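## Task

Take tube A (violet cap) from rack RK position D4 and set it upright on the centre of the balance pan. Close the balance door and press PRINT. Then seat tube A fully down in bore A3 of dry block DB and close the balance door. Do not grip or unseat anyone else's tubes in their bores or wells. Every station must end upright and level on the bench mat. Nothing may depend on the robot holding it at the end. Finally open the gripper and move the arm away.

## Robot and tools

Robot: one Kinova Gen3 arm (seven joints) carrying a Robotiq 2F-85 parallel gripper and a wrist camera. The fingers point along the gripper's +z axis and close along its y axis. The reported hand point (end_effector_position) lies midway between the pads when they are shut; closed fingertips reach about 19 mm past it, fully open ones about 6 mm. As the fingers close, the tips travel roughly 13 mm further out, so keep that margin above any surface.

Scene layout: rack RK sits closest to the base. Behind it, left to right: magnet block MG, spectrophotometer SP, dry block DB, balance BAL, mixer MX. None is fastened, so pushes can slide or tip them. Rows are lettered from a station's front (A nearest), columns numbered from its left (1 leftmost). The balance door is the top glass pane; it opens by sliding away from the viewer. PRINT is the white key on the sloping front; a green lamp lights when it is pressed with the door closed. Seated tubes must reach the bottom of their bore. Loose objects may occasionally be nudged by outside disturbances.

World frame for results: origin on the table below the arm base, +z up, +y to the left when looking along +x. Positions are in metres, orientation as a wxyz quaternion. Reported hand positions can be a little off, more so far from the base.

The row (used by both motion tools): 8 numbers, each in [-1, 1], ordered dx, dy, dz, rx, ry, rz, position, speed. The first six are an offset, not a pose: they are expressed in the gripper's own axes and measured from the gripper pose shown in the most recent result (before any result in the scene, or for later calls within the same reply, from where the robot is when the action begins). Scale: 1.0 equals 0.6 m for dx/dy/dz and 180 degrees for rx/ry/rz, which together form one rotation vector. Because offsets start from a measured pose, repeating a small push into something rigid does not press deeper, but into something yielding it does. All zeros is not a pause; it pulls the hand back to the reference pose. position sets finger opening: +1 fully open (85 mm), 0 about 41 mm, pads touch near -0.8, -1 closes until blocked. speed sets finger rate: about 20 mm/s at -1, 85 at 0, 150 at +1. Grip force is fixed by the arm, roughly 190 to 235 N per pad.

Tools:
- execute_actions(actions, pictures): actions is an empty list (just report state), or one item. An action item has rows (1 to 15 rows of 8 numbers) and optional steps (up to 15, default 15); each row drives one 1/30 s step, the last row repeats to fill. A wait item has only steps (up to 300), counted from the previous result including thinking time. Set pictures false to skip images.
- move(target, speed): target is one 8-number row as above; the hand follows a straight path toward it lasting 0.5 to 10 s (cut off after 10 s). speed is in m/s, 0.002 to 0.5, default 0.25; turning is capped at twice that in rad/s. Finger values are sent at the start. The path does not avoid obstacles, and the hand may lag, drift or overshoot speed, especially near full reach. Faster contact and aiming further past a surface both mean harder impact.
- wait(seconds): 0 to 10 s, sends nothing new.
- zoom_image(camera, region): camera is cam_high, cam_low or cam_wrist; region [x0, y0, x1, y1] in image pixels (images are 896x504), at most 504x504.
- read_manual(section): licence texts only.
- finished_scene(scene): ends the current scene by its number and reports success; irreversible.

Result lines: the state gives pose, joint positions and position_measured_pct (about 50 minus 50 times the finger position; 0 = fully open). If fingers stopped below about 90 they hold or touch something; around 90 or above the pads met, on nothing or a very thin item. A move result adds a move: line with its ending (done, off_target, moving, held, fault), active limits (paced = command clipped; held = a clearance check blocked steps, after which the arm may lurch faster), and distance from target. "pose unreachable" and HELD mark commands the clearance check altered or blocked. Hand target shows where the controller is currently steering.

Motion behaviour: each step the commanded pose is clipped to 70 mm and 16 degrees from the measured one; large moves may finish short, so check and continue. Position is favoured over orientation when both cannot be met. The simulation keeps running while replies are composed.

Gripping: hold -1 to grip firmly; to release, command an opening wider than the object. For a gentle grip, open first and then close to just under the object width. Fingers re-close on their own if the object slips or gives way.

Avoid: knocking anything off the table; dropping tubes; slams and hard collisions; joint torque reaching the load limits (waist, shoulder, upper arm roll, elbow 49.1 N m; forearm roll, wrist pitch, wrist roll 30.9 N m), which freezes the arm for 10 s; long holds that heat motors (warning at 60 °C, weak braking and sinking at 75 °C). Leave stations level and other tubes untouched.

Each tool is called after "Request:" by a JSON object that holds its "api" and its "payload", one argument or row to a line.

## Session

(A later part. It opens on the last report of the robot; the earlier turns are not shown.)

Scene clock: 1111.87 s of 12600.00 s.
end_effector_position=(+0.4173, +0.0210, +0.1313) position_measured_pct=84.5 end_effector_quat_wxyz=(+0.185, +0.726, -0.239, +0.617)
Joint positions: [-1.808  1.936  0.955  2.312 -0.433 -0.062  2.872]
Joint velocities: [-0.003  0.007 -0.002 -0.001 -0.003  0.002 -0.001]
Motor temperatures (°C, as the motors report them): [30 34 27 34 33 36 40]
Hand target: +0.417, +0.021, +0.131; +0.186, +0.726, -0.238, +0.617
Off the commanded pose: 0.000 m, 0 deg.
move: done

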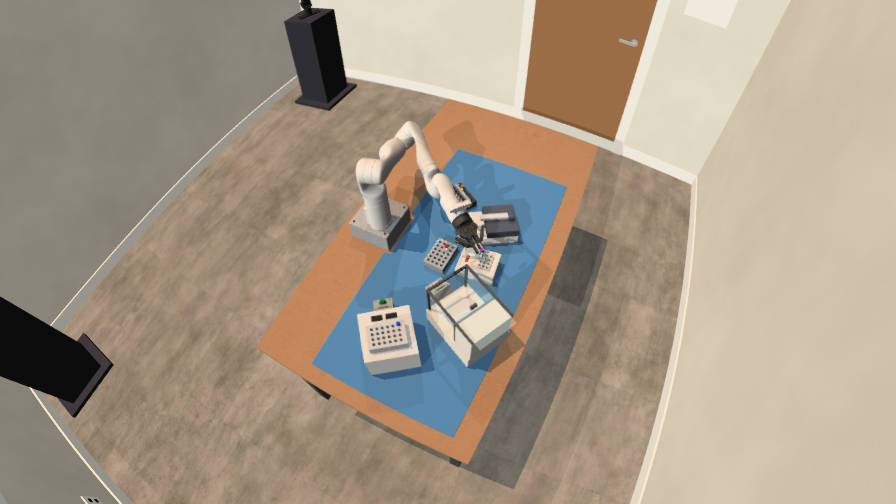

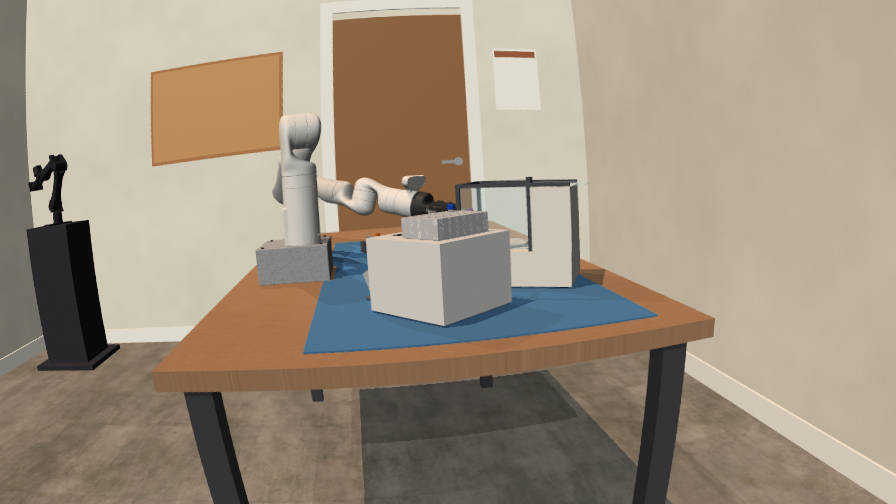

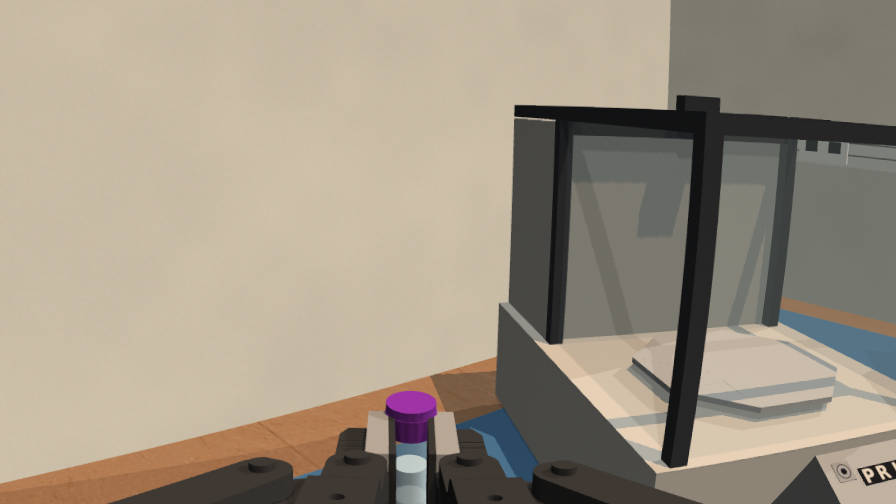

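Request:
{"api": "zoom_image", "payload": {
  "camera": "cam_high",
  "region": [400,160,560,300]
}}

Region (400, 160, 560, 300) of cam_high's 896x504 image, scaled by 3.150, with more detail than that image has; it fills the top 441 rows of this view, and the rest is white.

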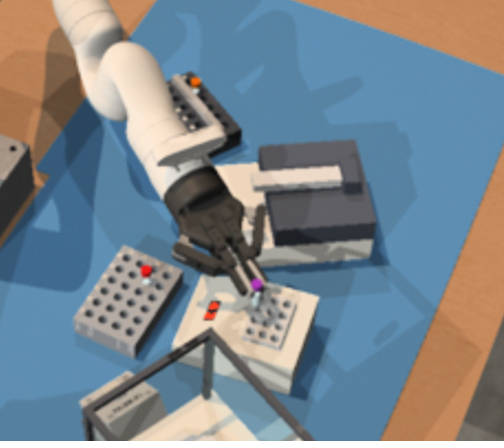

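Request:
{"api": "move", "payload": {
  "target": [-0.056,0,0.0096,0,0,0,-1,0],
  "speed": 0.04
}}

Request:
{"api": "zoom_image", "payload": {
  "camera": "cam_high",
  "region": [440,220,520,290]
}}

Scene clock: 1128.70 s of 12600.00 s.
end_effector_position=(+0.4176, +0.0208, +0.1073) position_measured_pct=84.5 end_effector_quat_wxyz=(+0.185, +0.720, -0.240, +0.624)
Joint positions: [-1.846  2.01   0.923  2.253 -0.475 -0.001  2.833]
Joint velocities: [-0.009  0.011 -0.001 -0.003 -0.003  0.007 -0.004]
Motor temperatures (°C, as the motors report them): [30 34 27 34 33 36 40]
Hand target: +0.418, +0.022, +0.097; +0.185, +0.726, -0.239, +0.617
Off the commanded pose: 0.010 m, 1 deg.
move: off_target

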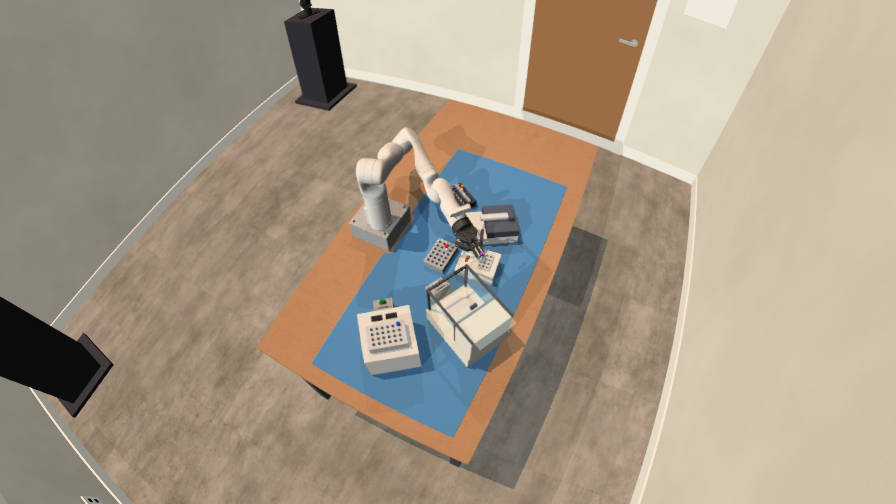

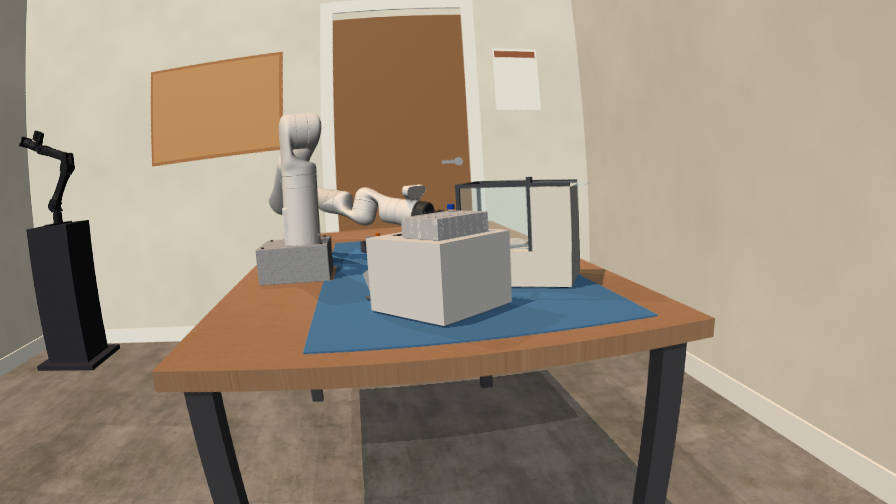

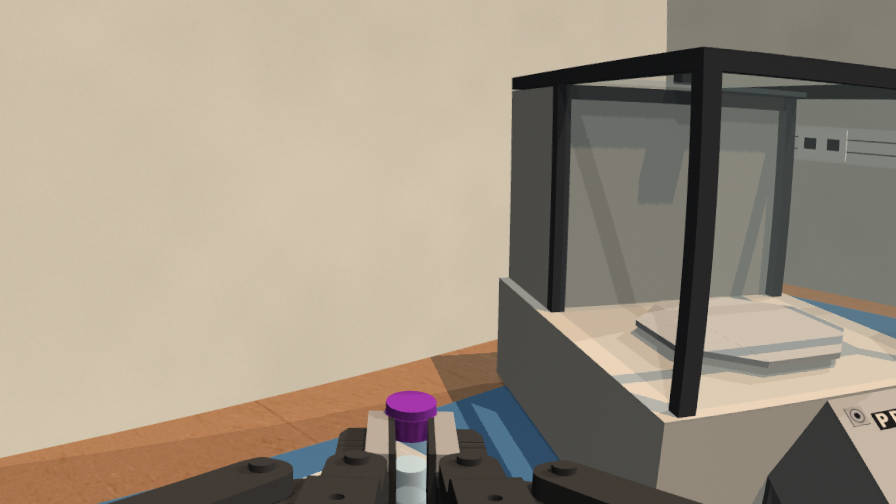

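Region (440, 220, 520, 290) of cam_high's 896x504 image, scaled by 6.300, with more detail than that image has; it fills the top 441 rows of this view, and the rest is white.

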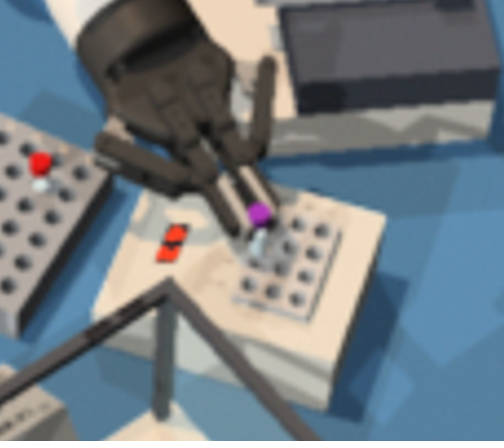

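Request:
{"api": "move", "payload": {
  "target": [0.0115,0.0025,0.0175,0,0.111,0,-1,0],
  "speed": 0.03
}}

Scene clock: 1183.60 s of 12600.00 s.
end_effector_position=(+0.4260, +0.0135, +0.1127) position_measured_pct=84.5 end_effector_quat_wxyz=(+0.223, +0.601, -0.204, +0.740)
Joint positions: [-1.936  2.248  0.848  2.002  0.188  0.443  1.988]
Joint velocities: [ 0.005  0.    -0.007 -0.005  0.027  0.01  -0.028]
Motor temperatures (°C, as the motors report them): [30 33 27 34 33 36 40]
Hand target: +0.426, +0.013, +0.113; +0.223, +0.601, -0.204, +0.740
Off the commanded pose: 0.001 m, 0 deg.
joint sent to its limit — the command would take joint 2 (shoulder) past its upper limit, so that joint was sent only as far as its limit.
After step 1466, the last 155 steps of your reply time or wait did not run and took no scene time. You can wait again.
move: done

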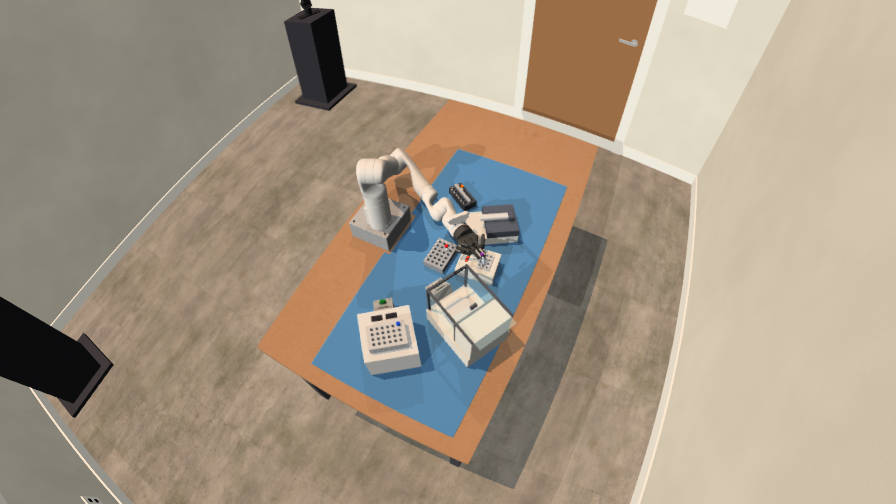

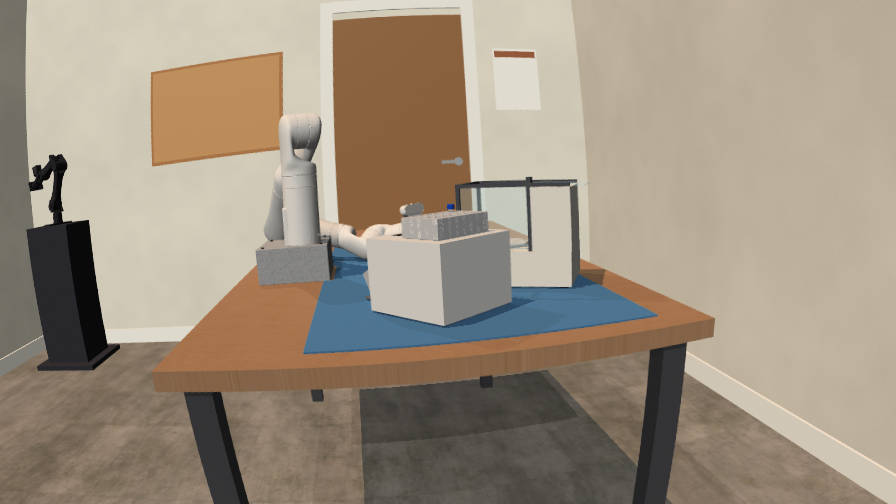

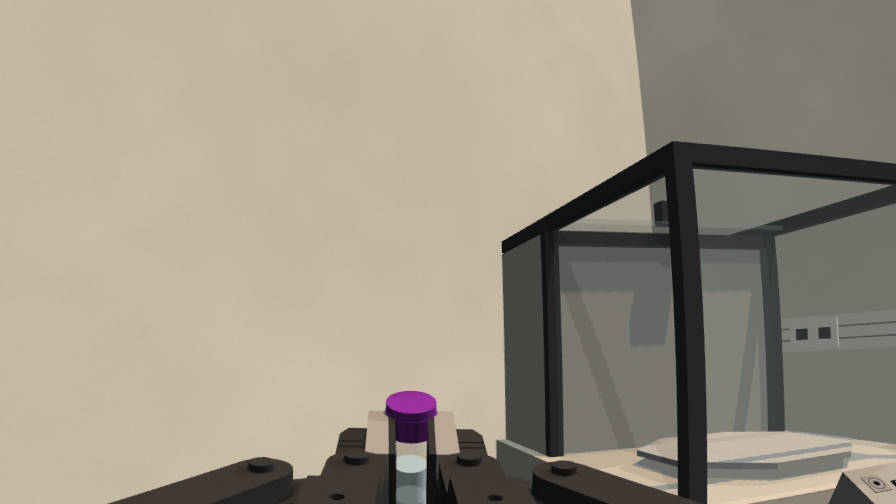

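Request:
{"api": "move", "payload": {
  "target": [0,0,0,0,-0.222,0,-1,0],
  "speed": 0.05
}}

Request:
{"api": "zoom_image", "payload": {
  "camera": "cam_high",
  "region": [420,190,540,295]
}}

Scene clock: 1196.47 s of 12600.00 s.
end_effector_position=(+0.4262, +0.0131, +0.1125) position_measured_pct=84.5 end_effector_quat_wxyz=(+0.141, +0.818, -0.268, +0.490)
Joint positions: [-1.577  1.774  1.129  2.429  0.471 -0.488  2.267]
Joint velocities: [ 0.01  -0.01   0.006  0.003  0.007 -0.01   0.003]
Motor temperatures (°C, as the motors report them): [30 33 27 34 33 36 40]
Hand target: +0.426, +0.013, +0.112; +0.141, +0.818, -0.269, +0.489
Off the commanded pose: 0.000 m, 0 deg.
move: done

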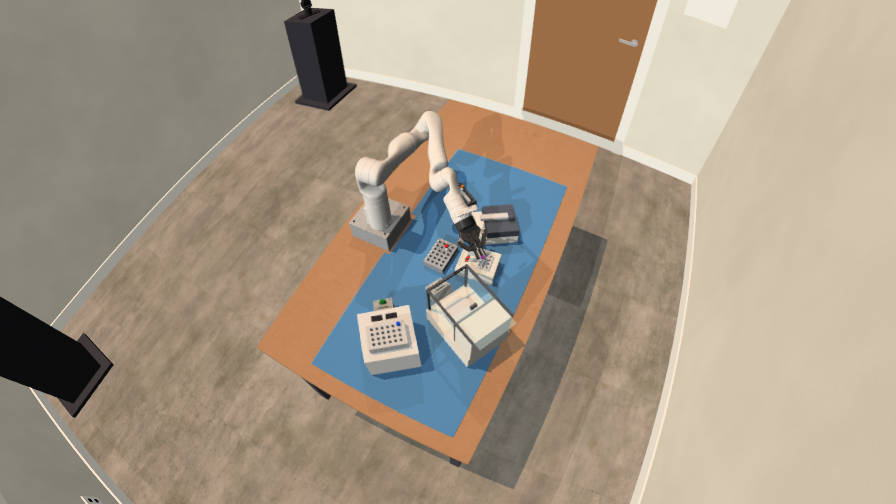

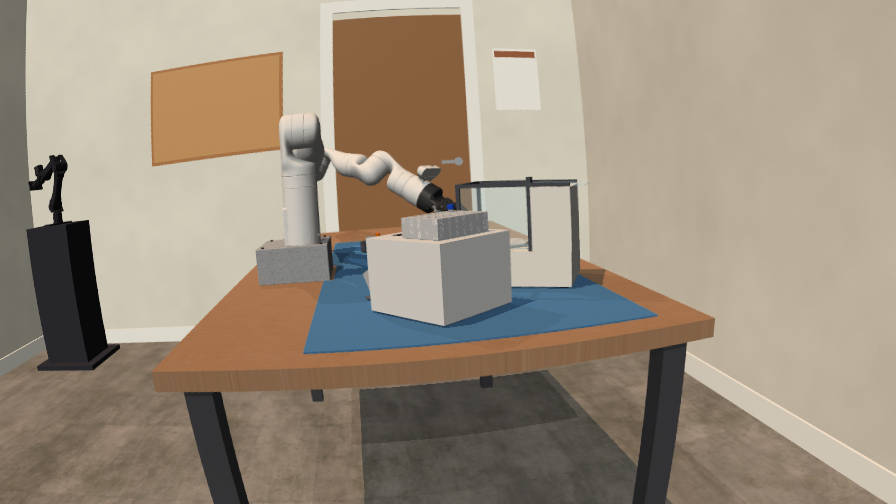

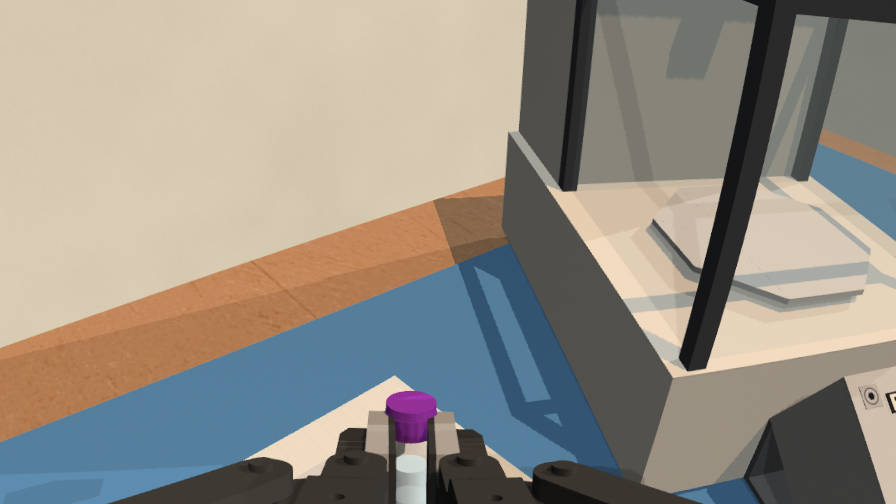

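Region (420, 190, 540, 295) of cam_high's 896x504 image, scaled by 4.200, with more detail than that image has; it fills the top 441 rows of this view, and the rest is white.

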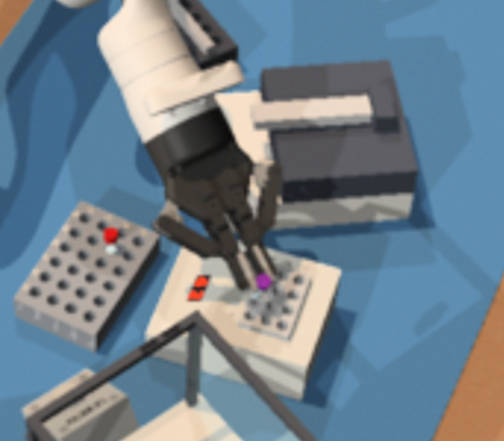

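Request:
{"api": "move", "payload": {
  "target": [-0.029,0,0.0167,0,0,0,-1,0],
  "speed": 0.02
}}

Request:
{"api": "zoom_image", "payload": {
  "camera": "cam_high",
  "region": [450,230,520,290]
}}

Scene clock: 1201.83 s of 12600.00 s.
end_effector_position=(+0.4278, +0.0116, +0.1010) position_measured_pct=84.5 end_effector_quat_wxyz=(+0.142, +0.812, -0.271, +0.497)
Joint positions: [-1.59   1.815  1.095  2.407  0.429 -0.464  2.242]
Joint velocities: [-0.003  0.001 -0.004 -0.002 -0.011  0.006  0.006]
Motor temperatures (°C, as the motors report them): [30 33 27 34 33 36 40]
Hand target: +0.427, +0.013, +0.093; +0.141, +0.818, -0.268, +0.490
Off the commanded pose: 0.009 m, 1 deg.
move: off_target

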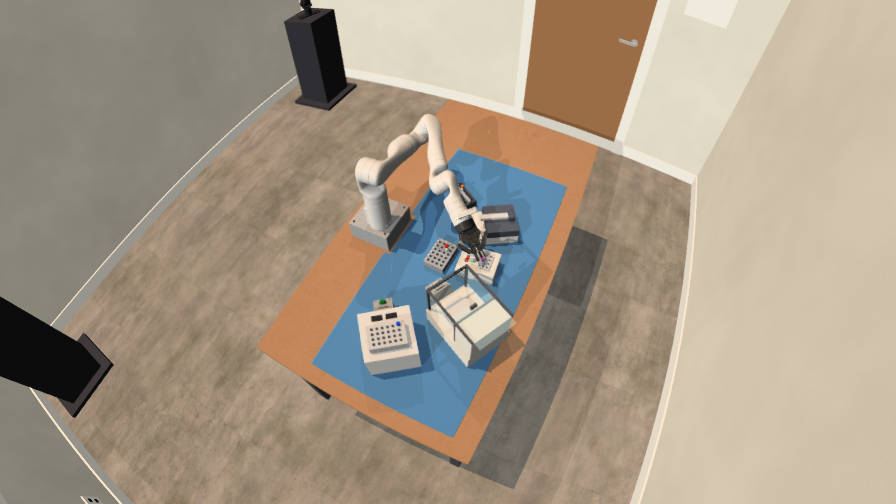

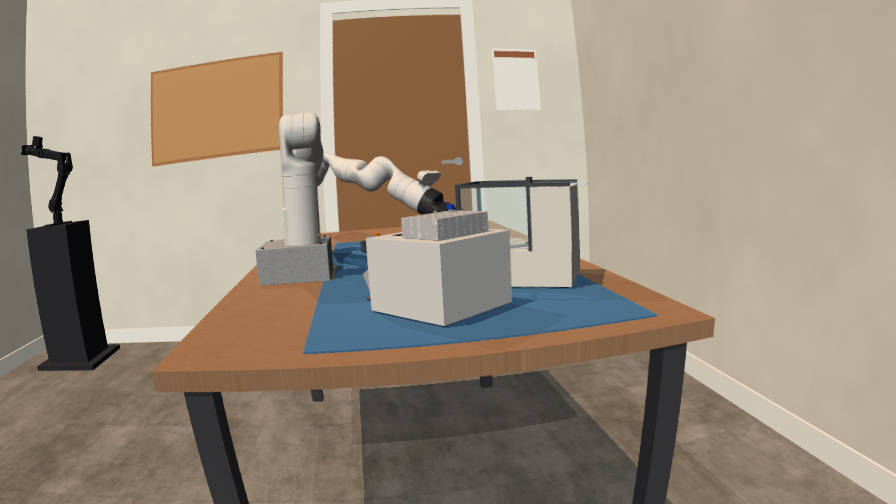

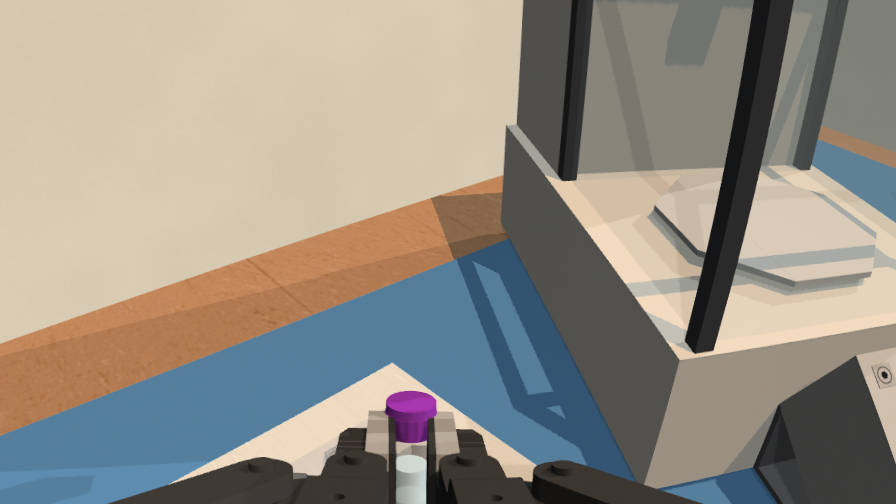

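Region (450, 230, 520, 290) of cam_high's 896x504 image, scaled by 7.200, with more detail than that image has; it fills the top 432 rows of this view, and the rest is white.

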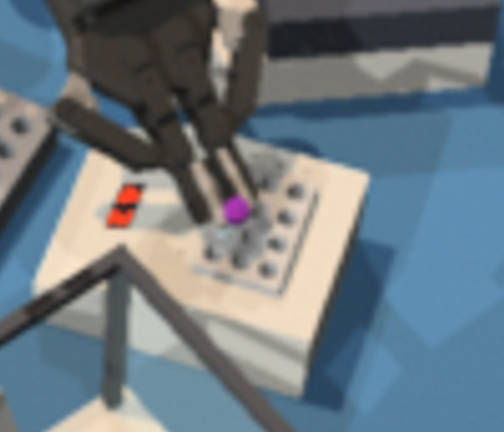

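Request:
{"api": "execute_actions", "payload": {
  "actions": [
    {"rows":[[-0.0003,0,0.006,0,0,0,-1,0]],"steps":15}
  ],
  "pictures": false
}}

Request:
{"api": "execute_actions", "payload": {
  "actions": [
    {"rows":[[-0.0003,0,0.006,0,0,0,-1,0]],"steps":15}
  ],
  "pictures": false
}}

Scene clock: 1221.80 s of 12600.00 s.
end_effector_position=(+0.4290, +0.0097, +0.1021) position_measured_pct=84.5 end_effector_quat_wxyz=(+0.142, +0.811, -0.272, +0.499)
Joint positions: [-1.587  1.82   1.098  2.408  0.425 -0.468  2.243]
Joint velocities: [ 0.001  0.     0.001  0.    -0.002 -0.002 -0.   ]
Motor temperatures (°C, as the motors report them): [30 33 27 34 33 36 40]
Hand target: +0.430, +0.010, +0.099; +0.142, +0.812, -0.271, +0.497
Off the commanded pose: 0.003 m, 0 deg.
Steps of this call (steps 1 to 584: nothing new was sent; steps 585 to 599: all 15 steps of this action). Readings (end_effector_position | what the end effector reports):
585: (+0.4279, +0.0113, +0.1012) | position_measured_pct=84.5
586: (+0.4285, +0.0109, +0.1014) | position_measured_pct=84.5
588: (+0.4289, +0.0105, +0.1017) | position_measured_pct=84.5
592: (+0.4290, +0.0101, +0.1020) | position_measured_pct=84.5
599: the state above

Scene clock: 1222.30 s of 12600.00 s.
end_effector_position=(+0.4301, +0.0077, +0.1034) position_measured_pct=84.5 end_effector_quat_wxyz=(+0.142, +0.809, -0.272, +0.501)
Joint positions: [-1.583  1.825  1.102  2.409  0.422 -0.472  2.244]
Joint velocities: [ 0.     0.    -0.     0.001 -0.     0.002  0.002]
Motor temperatures (°C, as the motors report them): [30 33 27 34 33 36 40]
Hand target: +0.432, +0.008, +0.100; +0.142, +0.811, -0.272, +0.499
Off the commanded pose: 0.003 m, 0 deg.
Steps of this call (steps 1 to 15: all 15 steps of this action). Readings (end_effector_position | what the end effector reports):
1: (+0.4291, +0.0094, +0.1021) | position_measured_pct=84.5
2: (+0.4294, +0.0088, +0.1024) | position_measured_pct=84.5
4: (+0.4298, +0.0081, +0.1031) | position_measured_pct=84.5
8: (+0.4300, +0.0079, +0.1033) | position_measured_pct=84.5
15: the state above

Request:
{"api": "execute_actions", "payload": {
  "actions": [
    {"rows":[[-0.0077,0,-0.0033,0,0,0,-1,0]],"steps":15}
  ],
  "pictures": false
}}

Request:
{"api": "execute_actions", "payload": {
  "actions": [
    {"rows":[[-0.0077,0,-0.0033,0,0,0,-1,0]],"steps":15}
  ],
  "pictures": false
}}

Request:
{"api": "execute_actions", "payload": {
  "actions": [
    {"rows":[[-0.0077,0,-0.0033,0,0,0,-1,0]],"steps":15}
  ],
  "pictures": false
}}

Scene clock: 1229.00 s of 12600.00 s.
end_effector_position=(+0.4273, +0.0109, +0.1017) position_measured_pct=84.5 end_effector_quat_wxyz=(+0.141, +0.808, -0.272, +0.502)
Joint positions: [-1.599  1.824  1.09   2.408  0.416 -0.458  2.236]
Joint velocities: [-0.     0.    -0.     0.    -0.003  0.001  0.002]
Motor temperatures (°C, as the motors report them): [30 33 27 34 33 36 40]
Hand target: +0.427, +0.010, +0.100; +0.142, +0.809, -0.272, +0.501
Off the commanded pose: 0.002 m, 0 deg.
Steps of this call (steps 1 to 186: nothing new was sent; steps 187 to 201: all 15 steps of this action). Readings (end_effector_position | what the end effector reports):
187: (+0.4299, +0.0080, +0.1034) | position_measured_pct=84.5
188: (+0.4290, +0.0090, +0.1033) | position_measured_pct=84.5
190: (+0.4276, +0.0107, +0.1016) | position_measured_pct=84.5
194: (+0.4273, +0.0109, +0.1017) | position_measured_pct=84.5
201: the state above

Scene clock: 1229.50 s of 12600.00 s.
end_effector_position=(+0.4258, +0.0118, +0.1017) position_measured_pct=84.5 end_effector_quat_wxyz=(+0.142, +0.806, -0.274, +0.506)
Joint positions: [-1.611  1.826  1.08   2.405  0.407 -0.44   2.228]
Joint velocities: [-0.    -0.001 -0.001 -0.002 -0.004  0.003  0.005]
Motor temperatures (°C, as the motors report them): [30 33 27 34 33 36 40]
Hand target: +0.424, +0.013, +0.099; +0.141, +0.808, -0.272, +0.502
Off the commanded pose: 0.004 m, 1 deg.
Steps of this call (steps 1 to 15: all 15 steps of this action). Readings (end_effector_position | what the end effector reports):
1: (+0.4272, +0.0112, +0.1017) | position_measured_pct=84.5
2: (+0.4265, +0.0118, +0.1018) | position_measured_pct=84.5
4: (+0.4259, +0.0118, +0.1018) | position_measured_pct=84.5
8: (+0.4259, +0.0118, +0.1017) | position_measured_pct=84.5
15: the state above

Scene clock: 1230.00 s of 12600.00 s.
end_effector_position=(+0.4245, +0.0123, +0.1018) position_measured_pct=84.5 end_effector_quat_wxyz=(+0.143, +0.802, -0.275, +0.510)
Joint positions: [-1.621  1.829  1.071  2.402  0.399 -0.422  2.221]
Joint velocities: [-0.    -0.001 -0.003 -0.002 -0.006  0.003  0.005]
Motor temperatures (°C, as the motors report them): [30 33 27 34 33 36 40]
Hand target: +0.423, +0.014, +0.099; +0.142, +0.806, -0.274, +0.506
Off the commanded pose: 0.004 m, 1 deg.
Steps of this call (steps 1 to 15: all 15 steps of this action). Readings (end_effector_position | what the end effector reports):
1: (+0.4258, +0.0120, +0.1018) | position_measured_pct=84.5
2: (+0.4253, +0.0122, +0.1019) | position_measured_pct=84.5
4: (+0.4247, +0.0122, +0.1017) | position_measured_pct=84.5
8: (+0.4245, +0.0123, +0.1018) | position_measured_pct=84.5
15: the state above

Request:
{"api": "move", "payload": {
  "target": [-0.0142,0,-0.0023,0,0.044,0,-1,0],
  "speed": 0.01
}}

Scene clock: 1248.13 s of 12600.00 s.
end_effector_position=(+0.4212, +0.0148, +0.0969) position_measured_pct=84.5 end_effector_quat_wxyz=(+0.161, +0.764, -0.265, +0.566)
Joint positions: [-1.74   1.931  0.979  2.329  0.301 -0.216  2.144]
Joint velocities: [-0.002  0.002 -0.001 -0.001 -0.001  0.003 -0.   ]
Motor temperatures (°C, as the motors report them): [30 33 27 34 33 36 40]
Hand target: +0.421, +0.016, +0.095; +0.161, +0.765, -0.264, +0.564
Off the commanded pose: 0.002 m, 0 deg.
move: done

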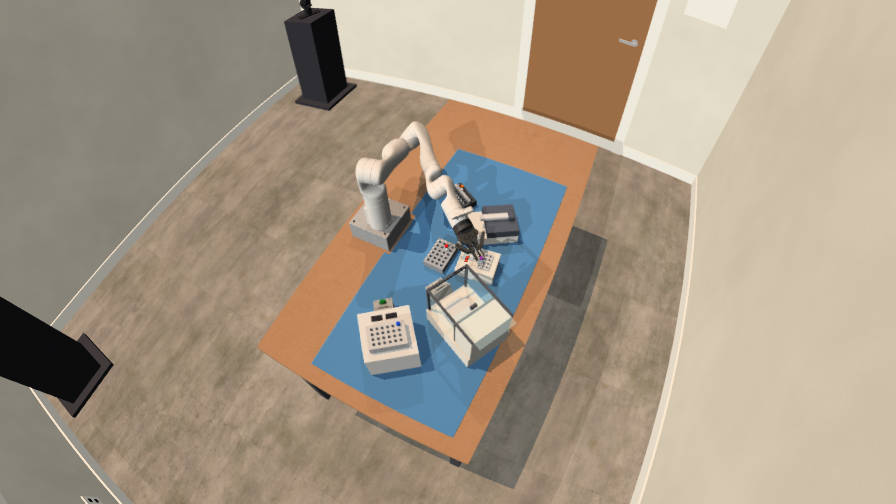

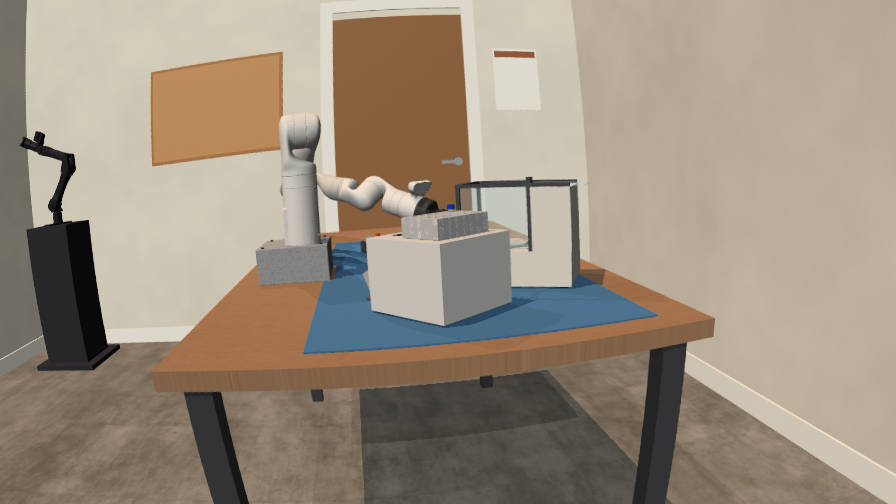

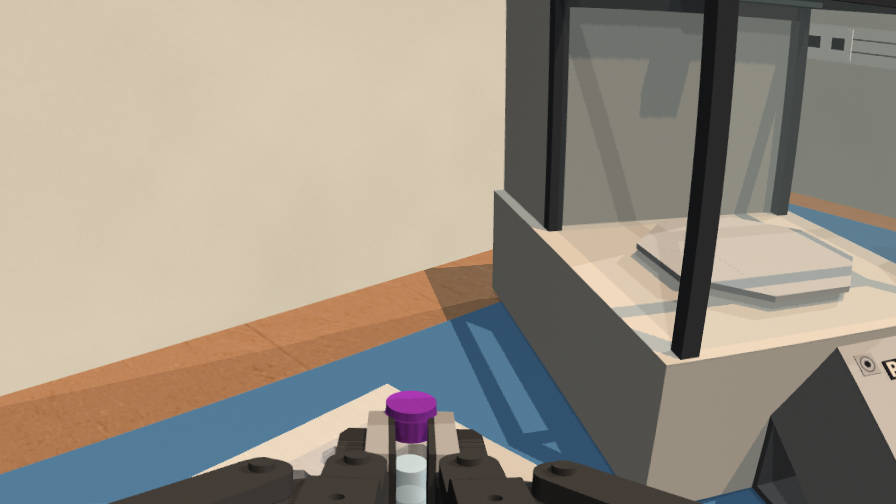

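Request:
{"api": "move", "payload": {
  "target": [-0.0113,0,-0.0023,0,0.03,0,-1,0],
  "speed": 0.01
}}

Scene clock: 1258.07 s of 12600.00 s.
end_effector_position=(+0.4190, +0.0167, +0.0922) position_measured_pct=84.5 end_effector_quat_wxyz=(+0.174, +0.735, -0.257, +0.603)
Joint positions: [-1.809  1.994  0.922  2.26   0.252 -0.063  2.098]
Joint velocities: [-0.002  0.002 -0.002 -0.002 -0.001  0.004 -0.002]
Motor temperatures (°C, as the motors report them): [30 33 27 34 33 36 40]
Hand target: +0.419, +0.017, +0.091; +0.174, +0.736, -0.257, +0.602
Off the commanded pose: 0.001 m, 0 deg.
move: done

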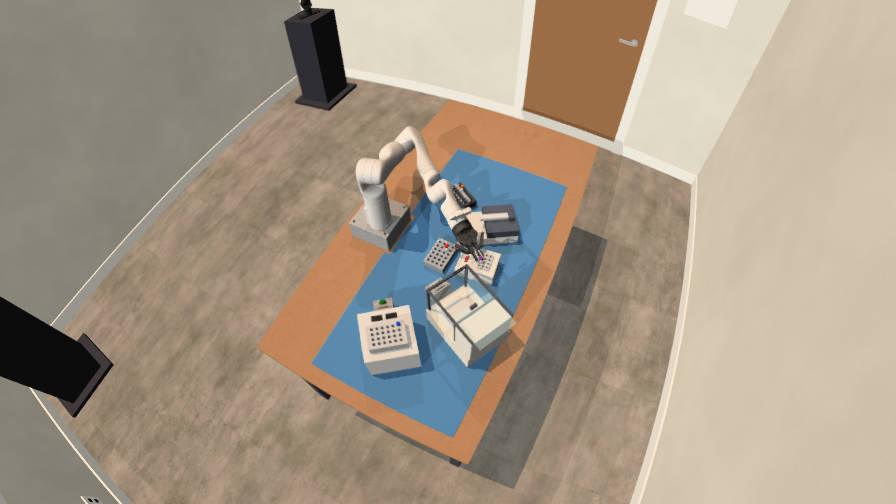

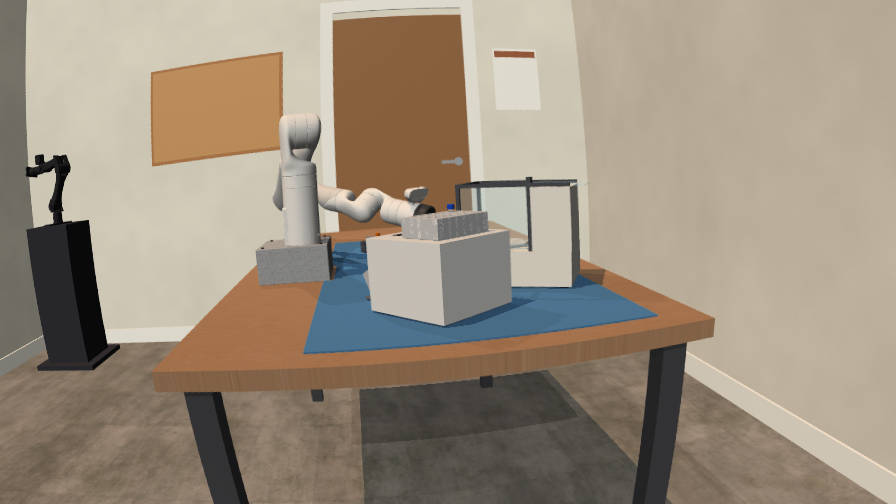

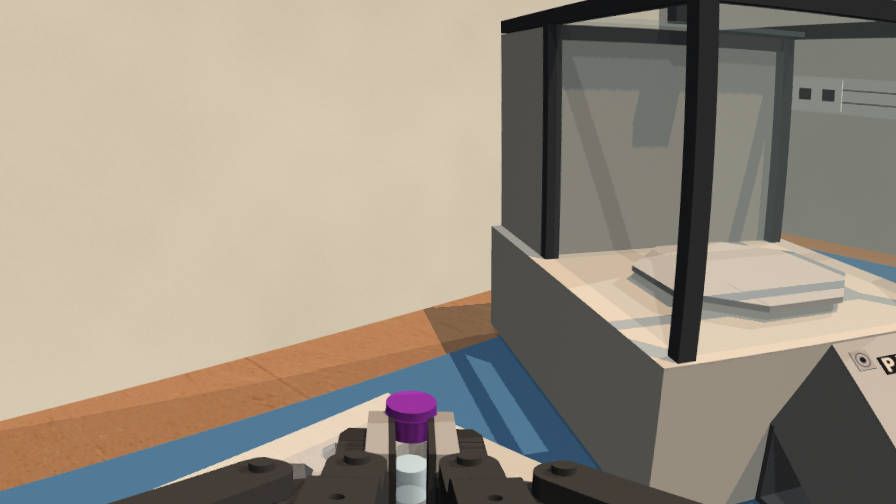

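Request:
{"api": "move", "payload": {
  "target": [0,0,0,0,0,0,-0.6,-1]
}}

Scene clock: 1262.07 s of 12600.00 s.
end_effector_position=(+0.4191, +0.0168, +0.0923) position_measured_pct=79.8 end_effector_quat_wxyz=(+0.174, +0.735, -0.257, +0.603)
Joint positions: [-1.809  1.995  0.922  2.26   0.252 -0.063  2.098]
Joint velocities: [ 0.    -0.     0.002  0.    -0.001  0.001  0.   ]
Motor temperatures (°C, as the motors report them): [30 33 27 34 33 36 40]
Hand target: +0.419, +0.017, +0.092; +0.174, +0.735, -0.257, +0.603
Off the commanded pose: 0.000 m, 0 deg.
move: done

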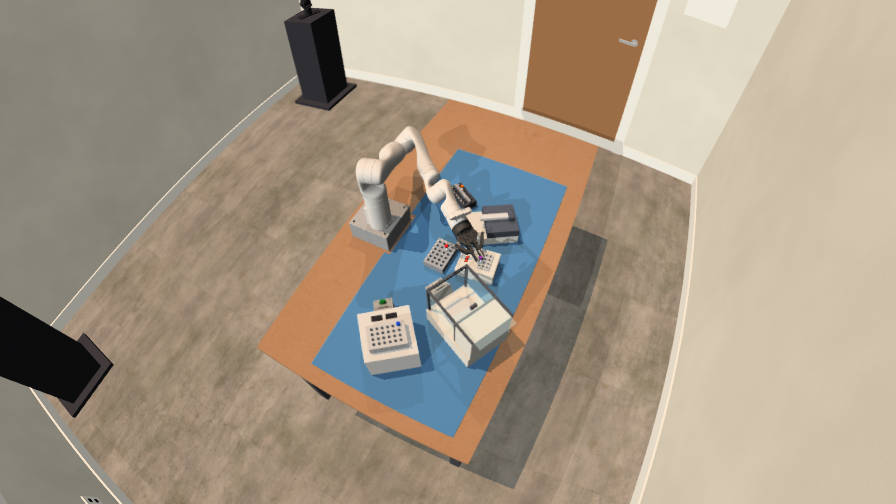

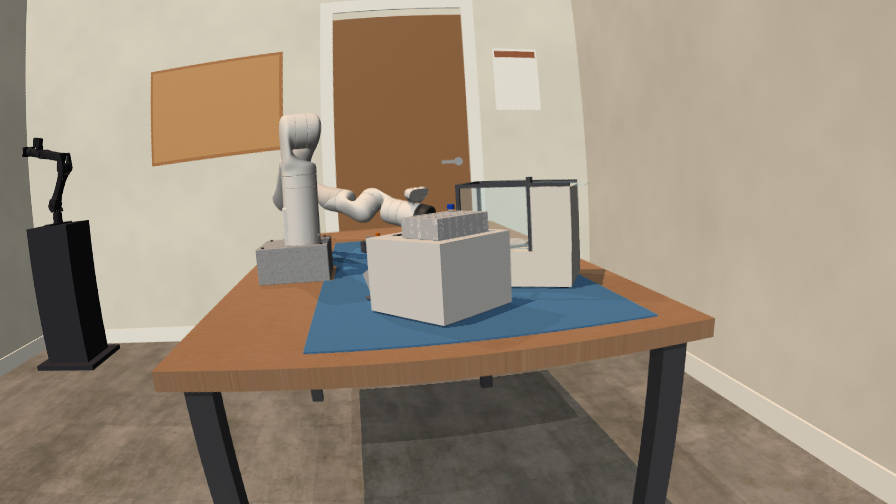

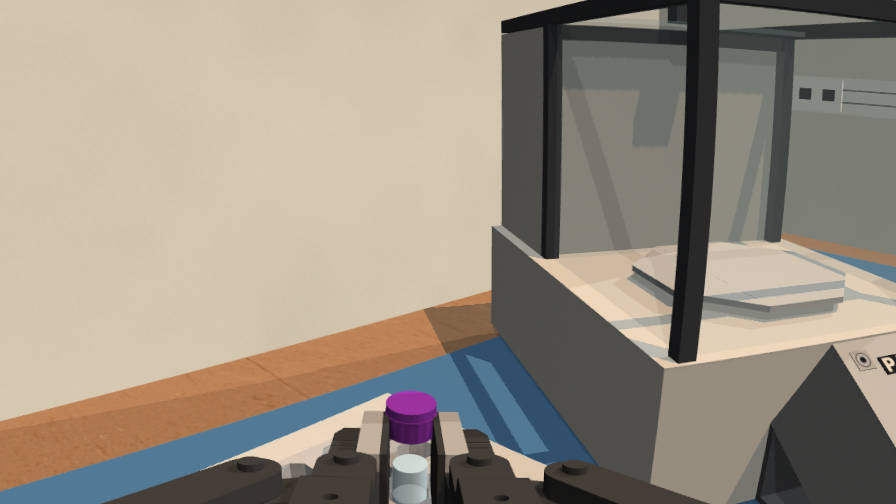

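Request:
{"api": "move", "payload": {
  "target": [0.03,0,-0.07,0,0,0,-0.6,0],
  "speed": 0.05
}}

Request:
{"api": "move", "payload": {
  "target": [0.15,0,0,0,-0.433,0,-1,0],
  "speed": 0.15
}}

Scene clock: 1267.93 s of 12600.00 s.
end_effector_position=(+0.3883, +0.0371, +0.1188) position_measured_pct=79.8 end_effector_quat_wxyz=(+0.174, +0.735, -0.257, +0.603)
Joint positions: [-1.889  1.88   0.907  2.319  0.275  0.01   2.118]
Joint velocities: [-0.004 -0.006  0.001  0.001  0.001  0.001  0.   ]
Motor temperatures (°C, as the motors report them): [30 33 27 34 33 36 40]
Hand target: +0.388, +0.037, +0.119; +0.174, +0.735, -0.257, +0.603
Off the commanded pose: 0.000 m, 0 deg.
move: done

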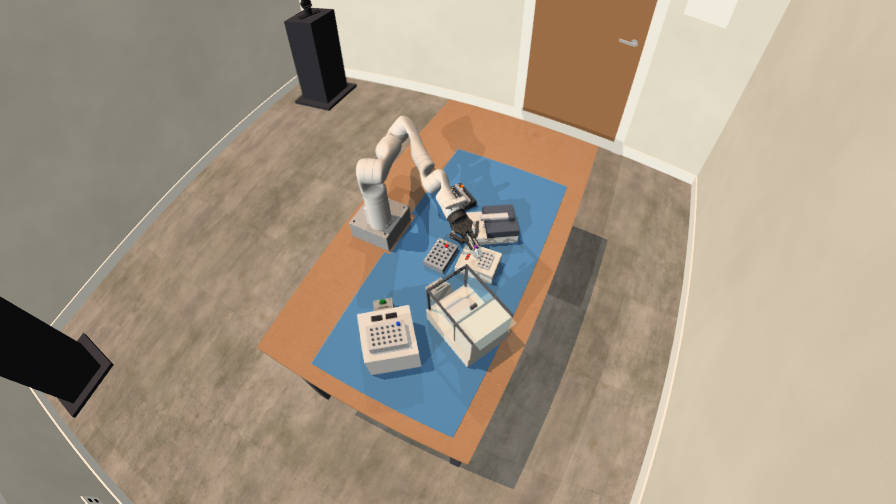

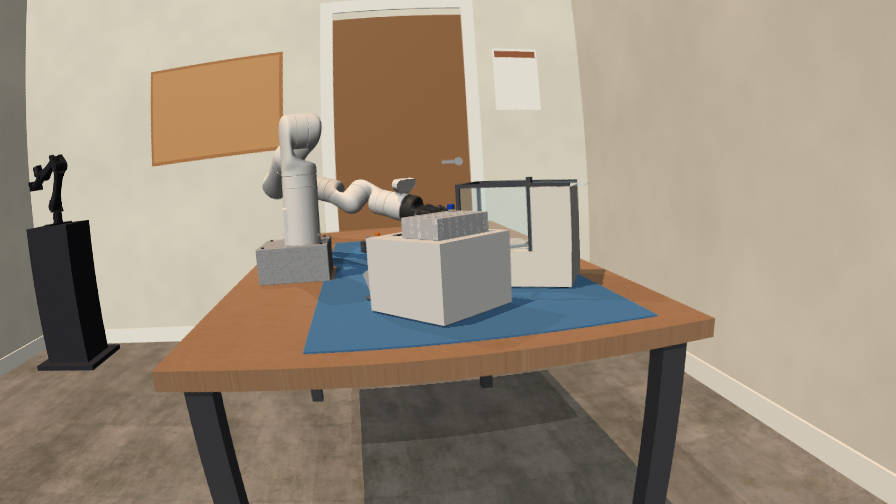

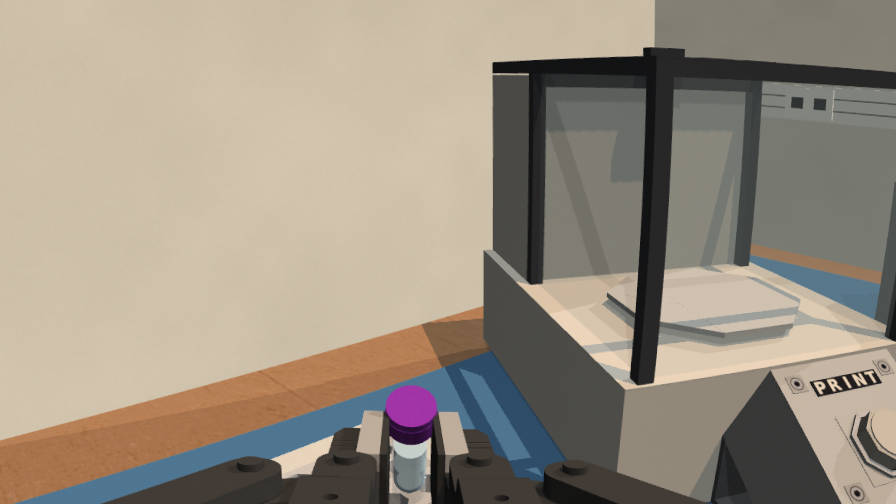

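Scene clock: 1272.83 s of 12600.00 s.
end_effector_position=(+0.4015, +0.0232, +0.2053) position_measured_pct=89.7 end_effector_quat_wxyz=(-0.025, +0.950, -0.310, +0.005)
Joint positions: [-0.804  0.755  1.153  1.986  2.237 -1.006  1.739]
Joint velocities: [ 0.015  0.004 -0.    -0.006  0.002 -0.012 -0.002]
Motor temperatures (°C, as the motors report them): [30 33 27 34 33 36 40]
Hand target: +0.402, +0.023, +0.205; -0.025, +0.950, -0.310, +0.005
Off the commanded pose: 0.002 m, 0 deg.
move: done

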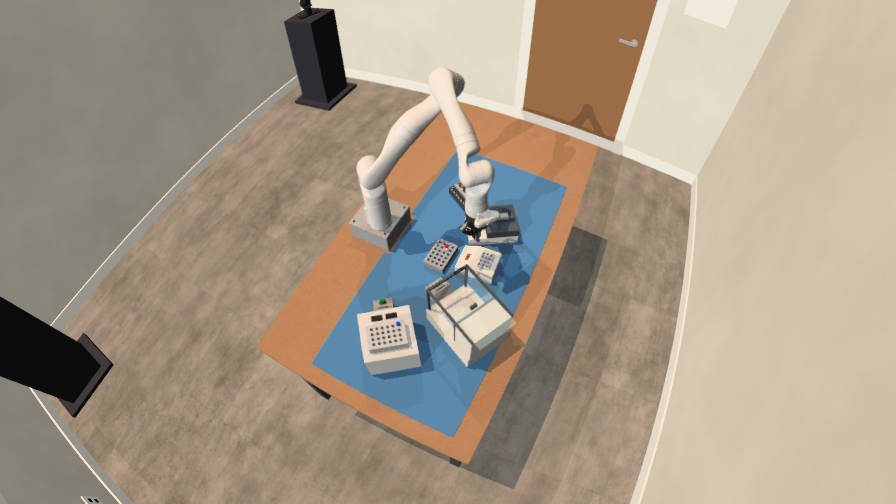

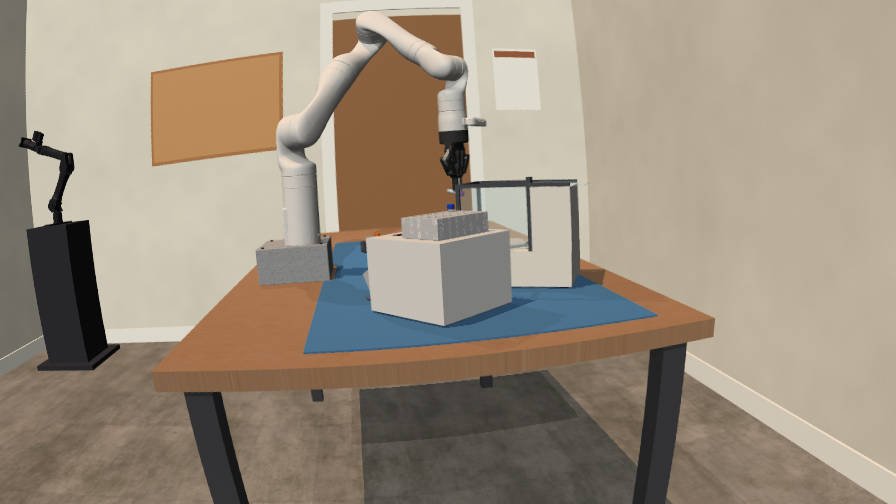

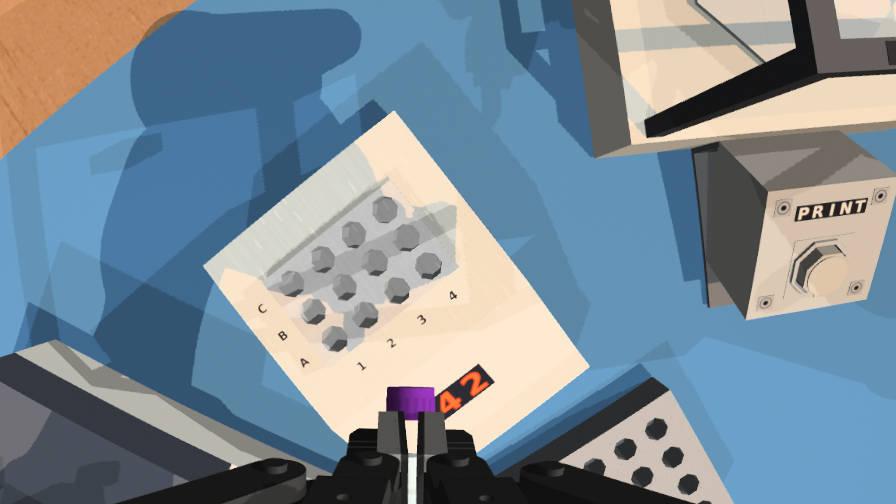

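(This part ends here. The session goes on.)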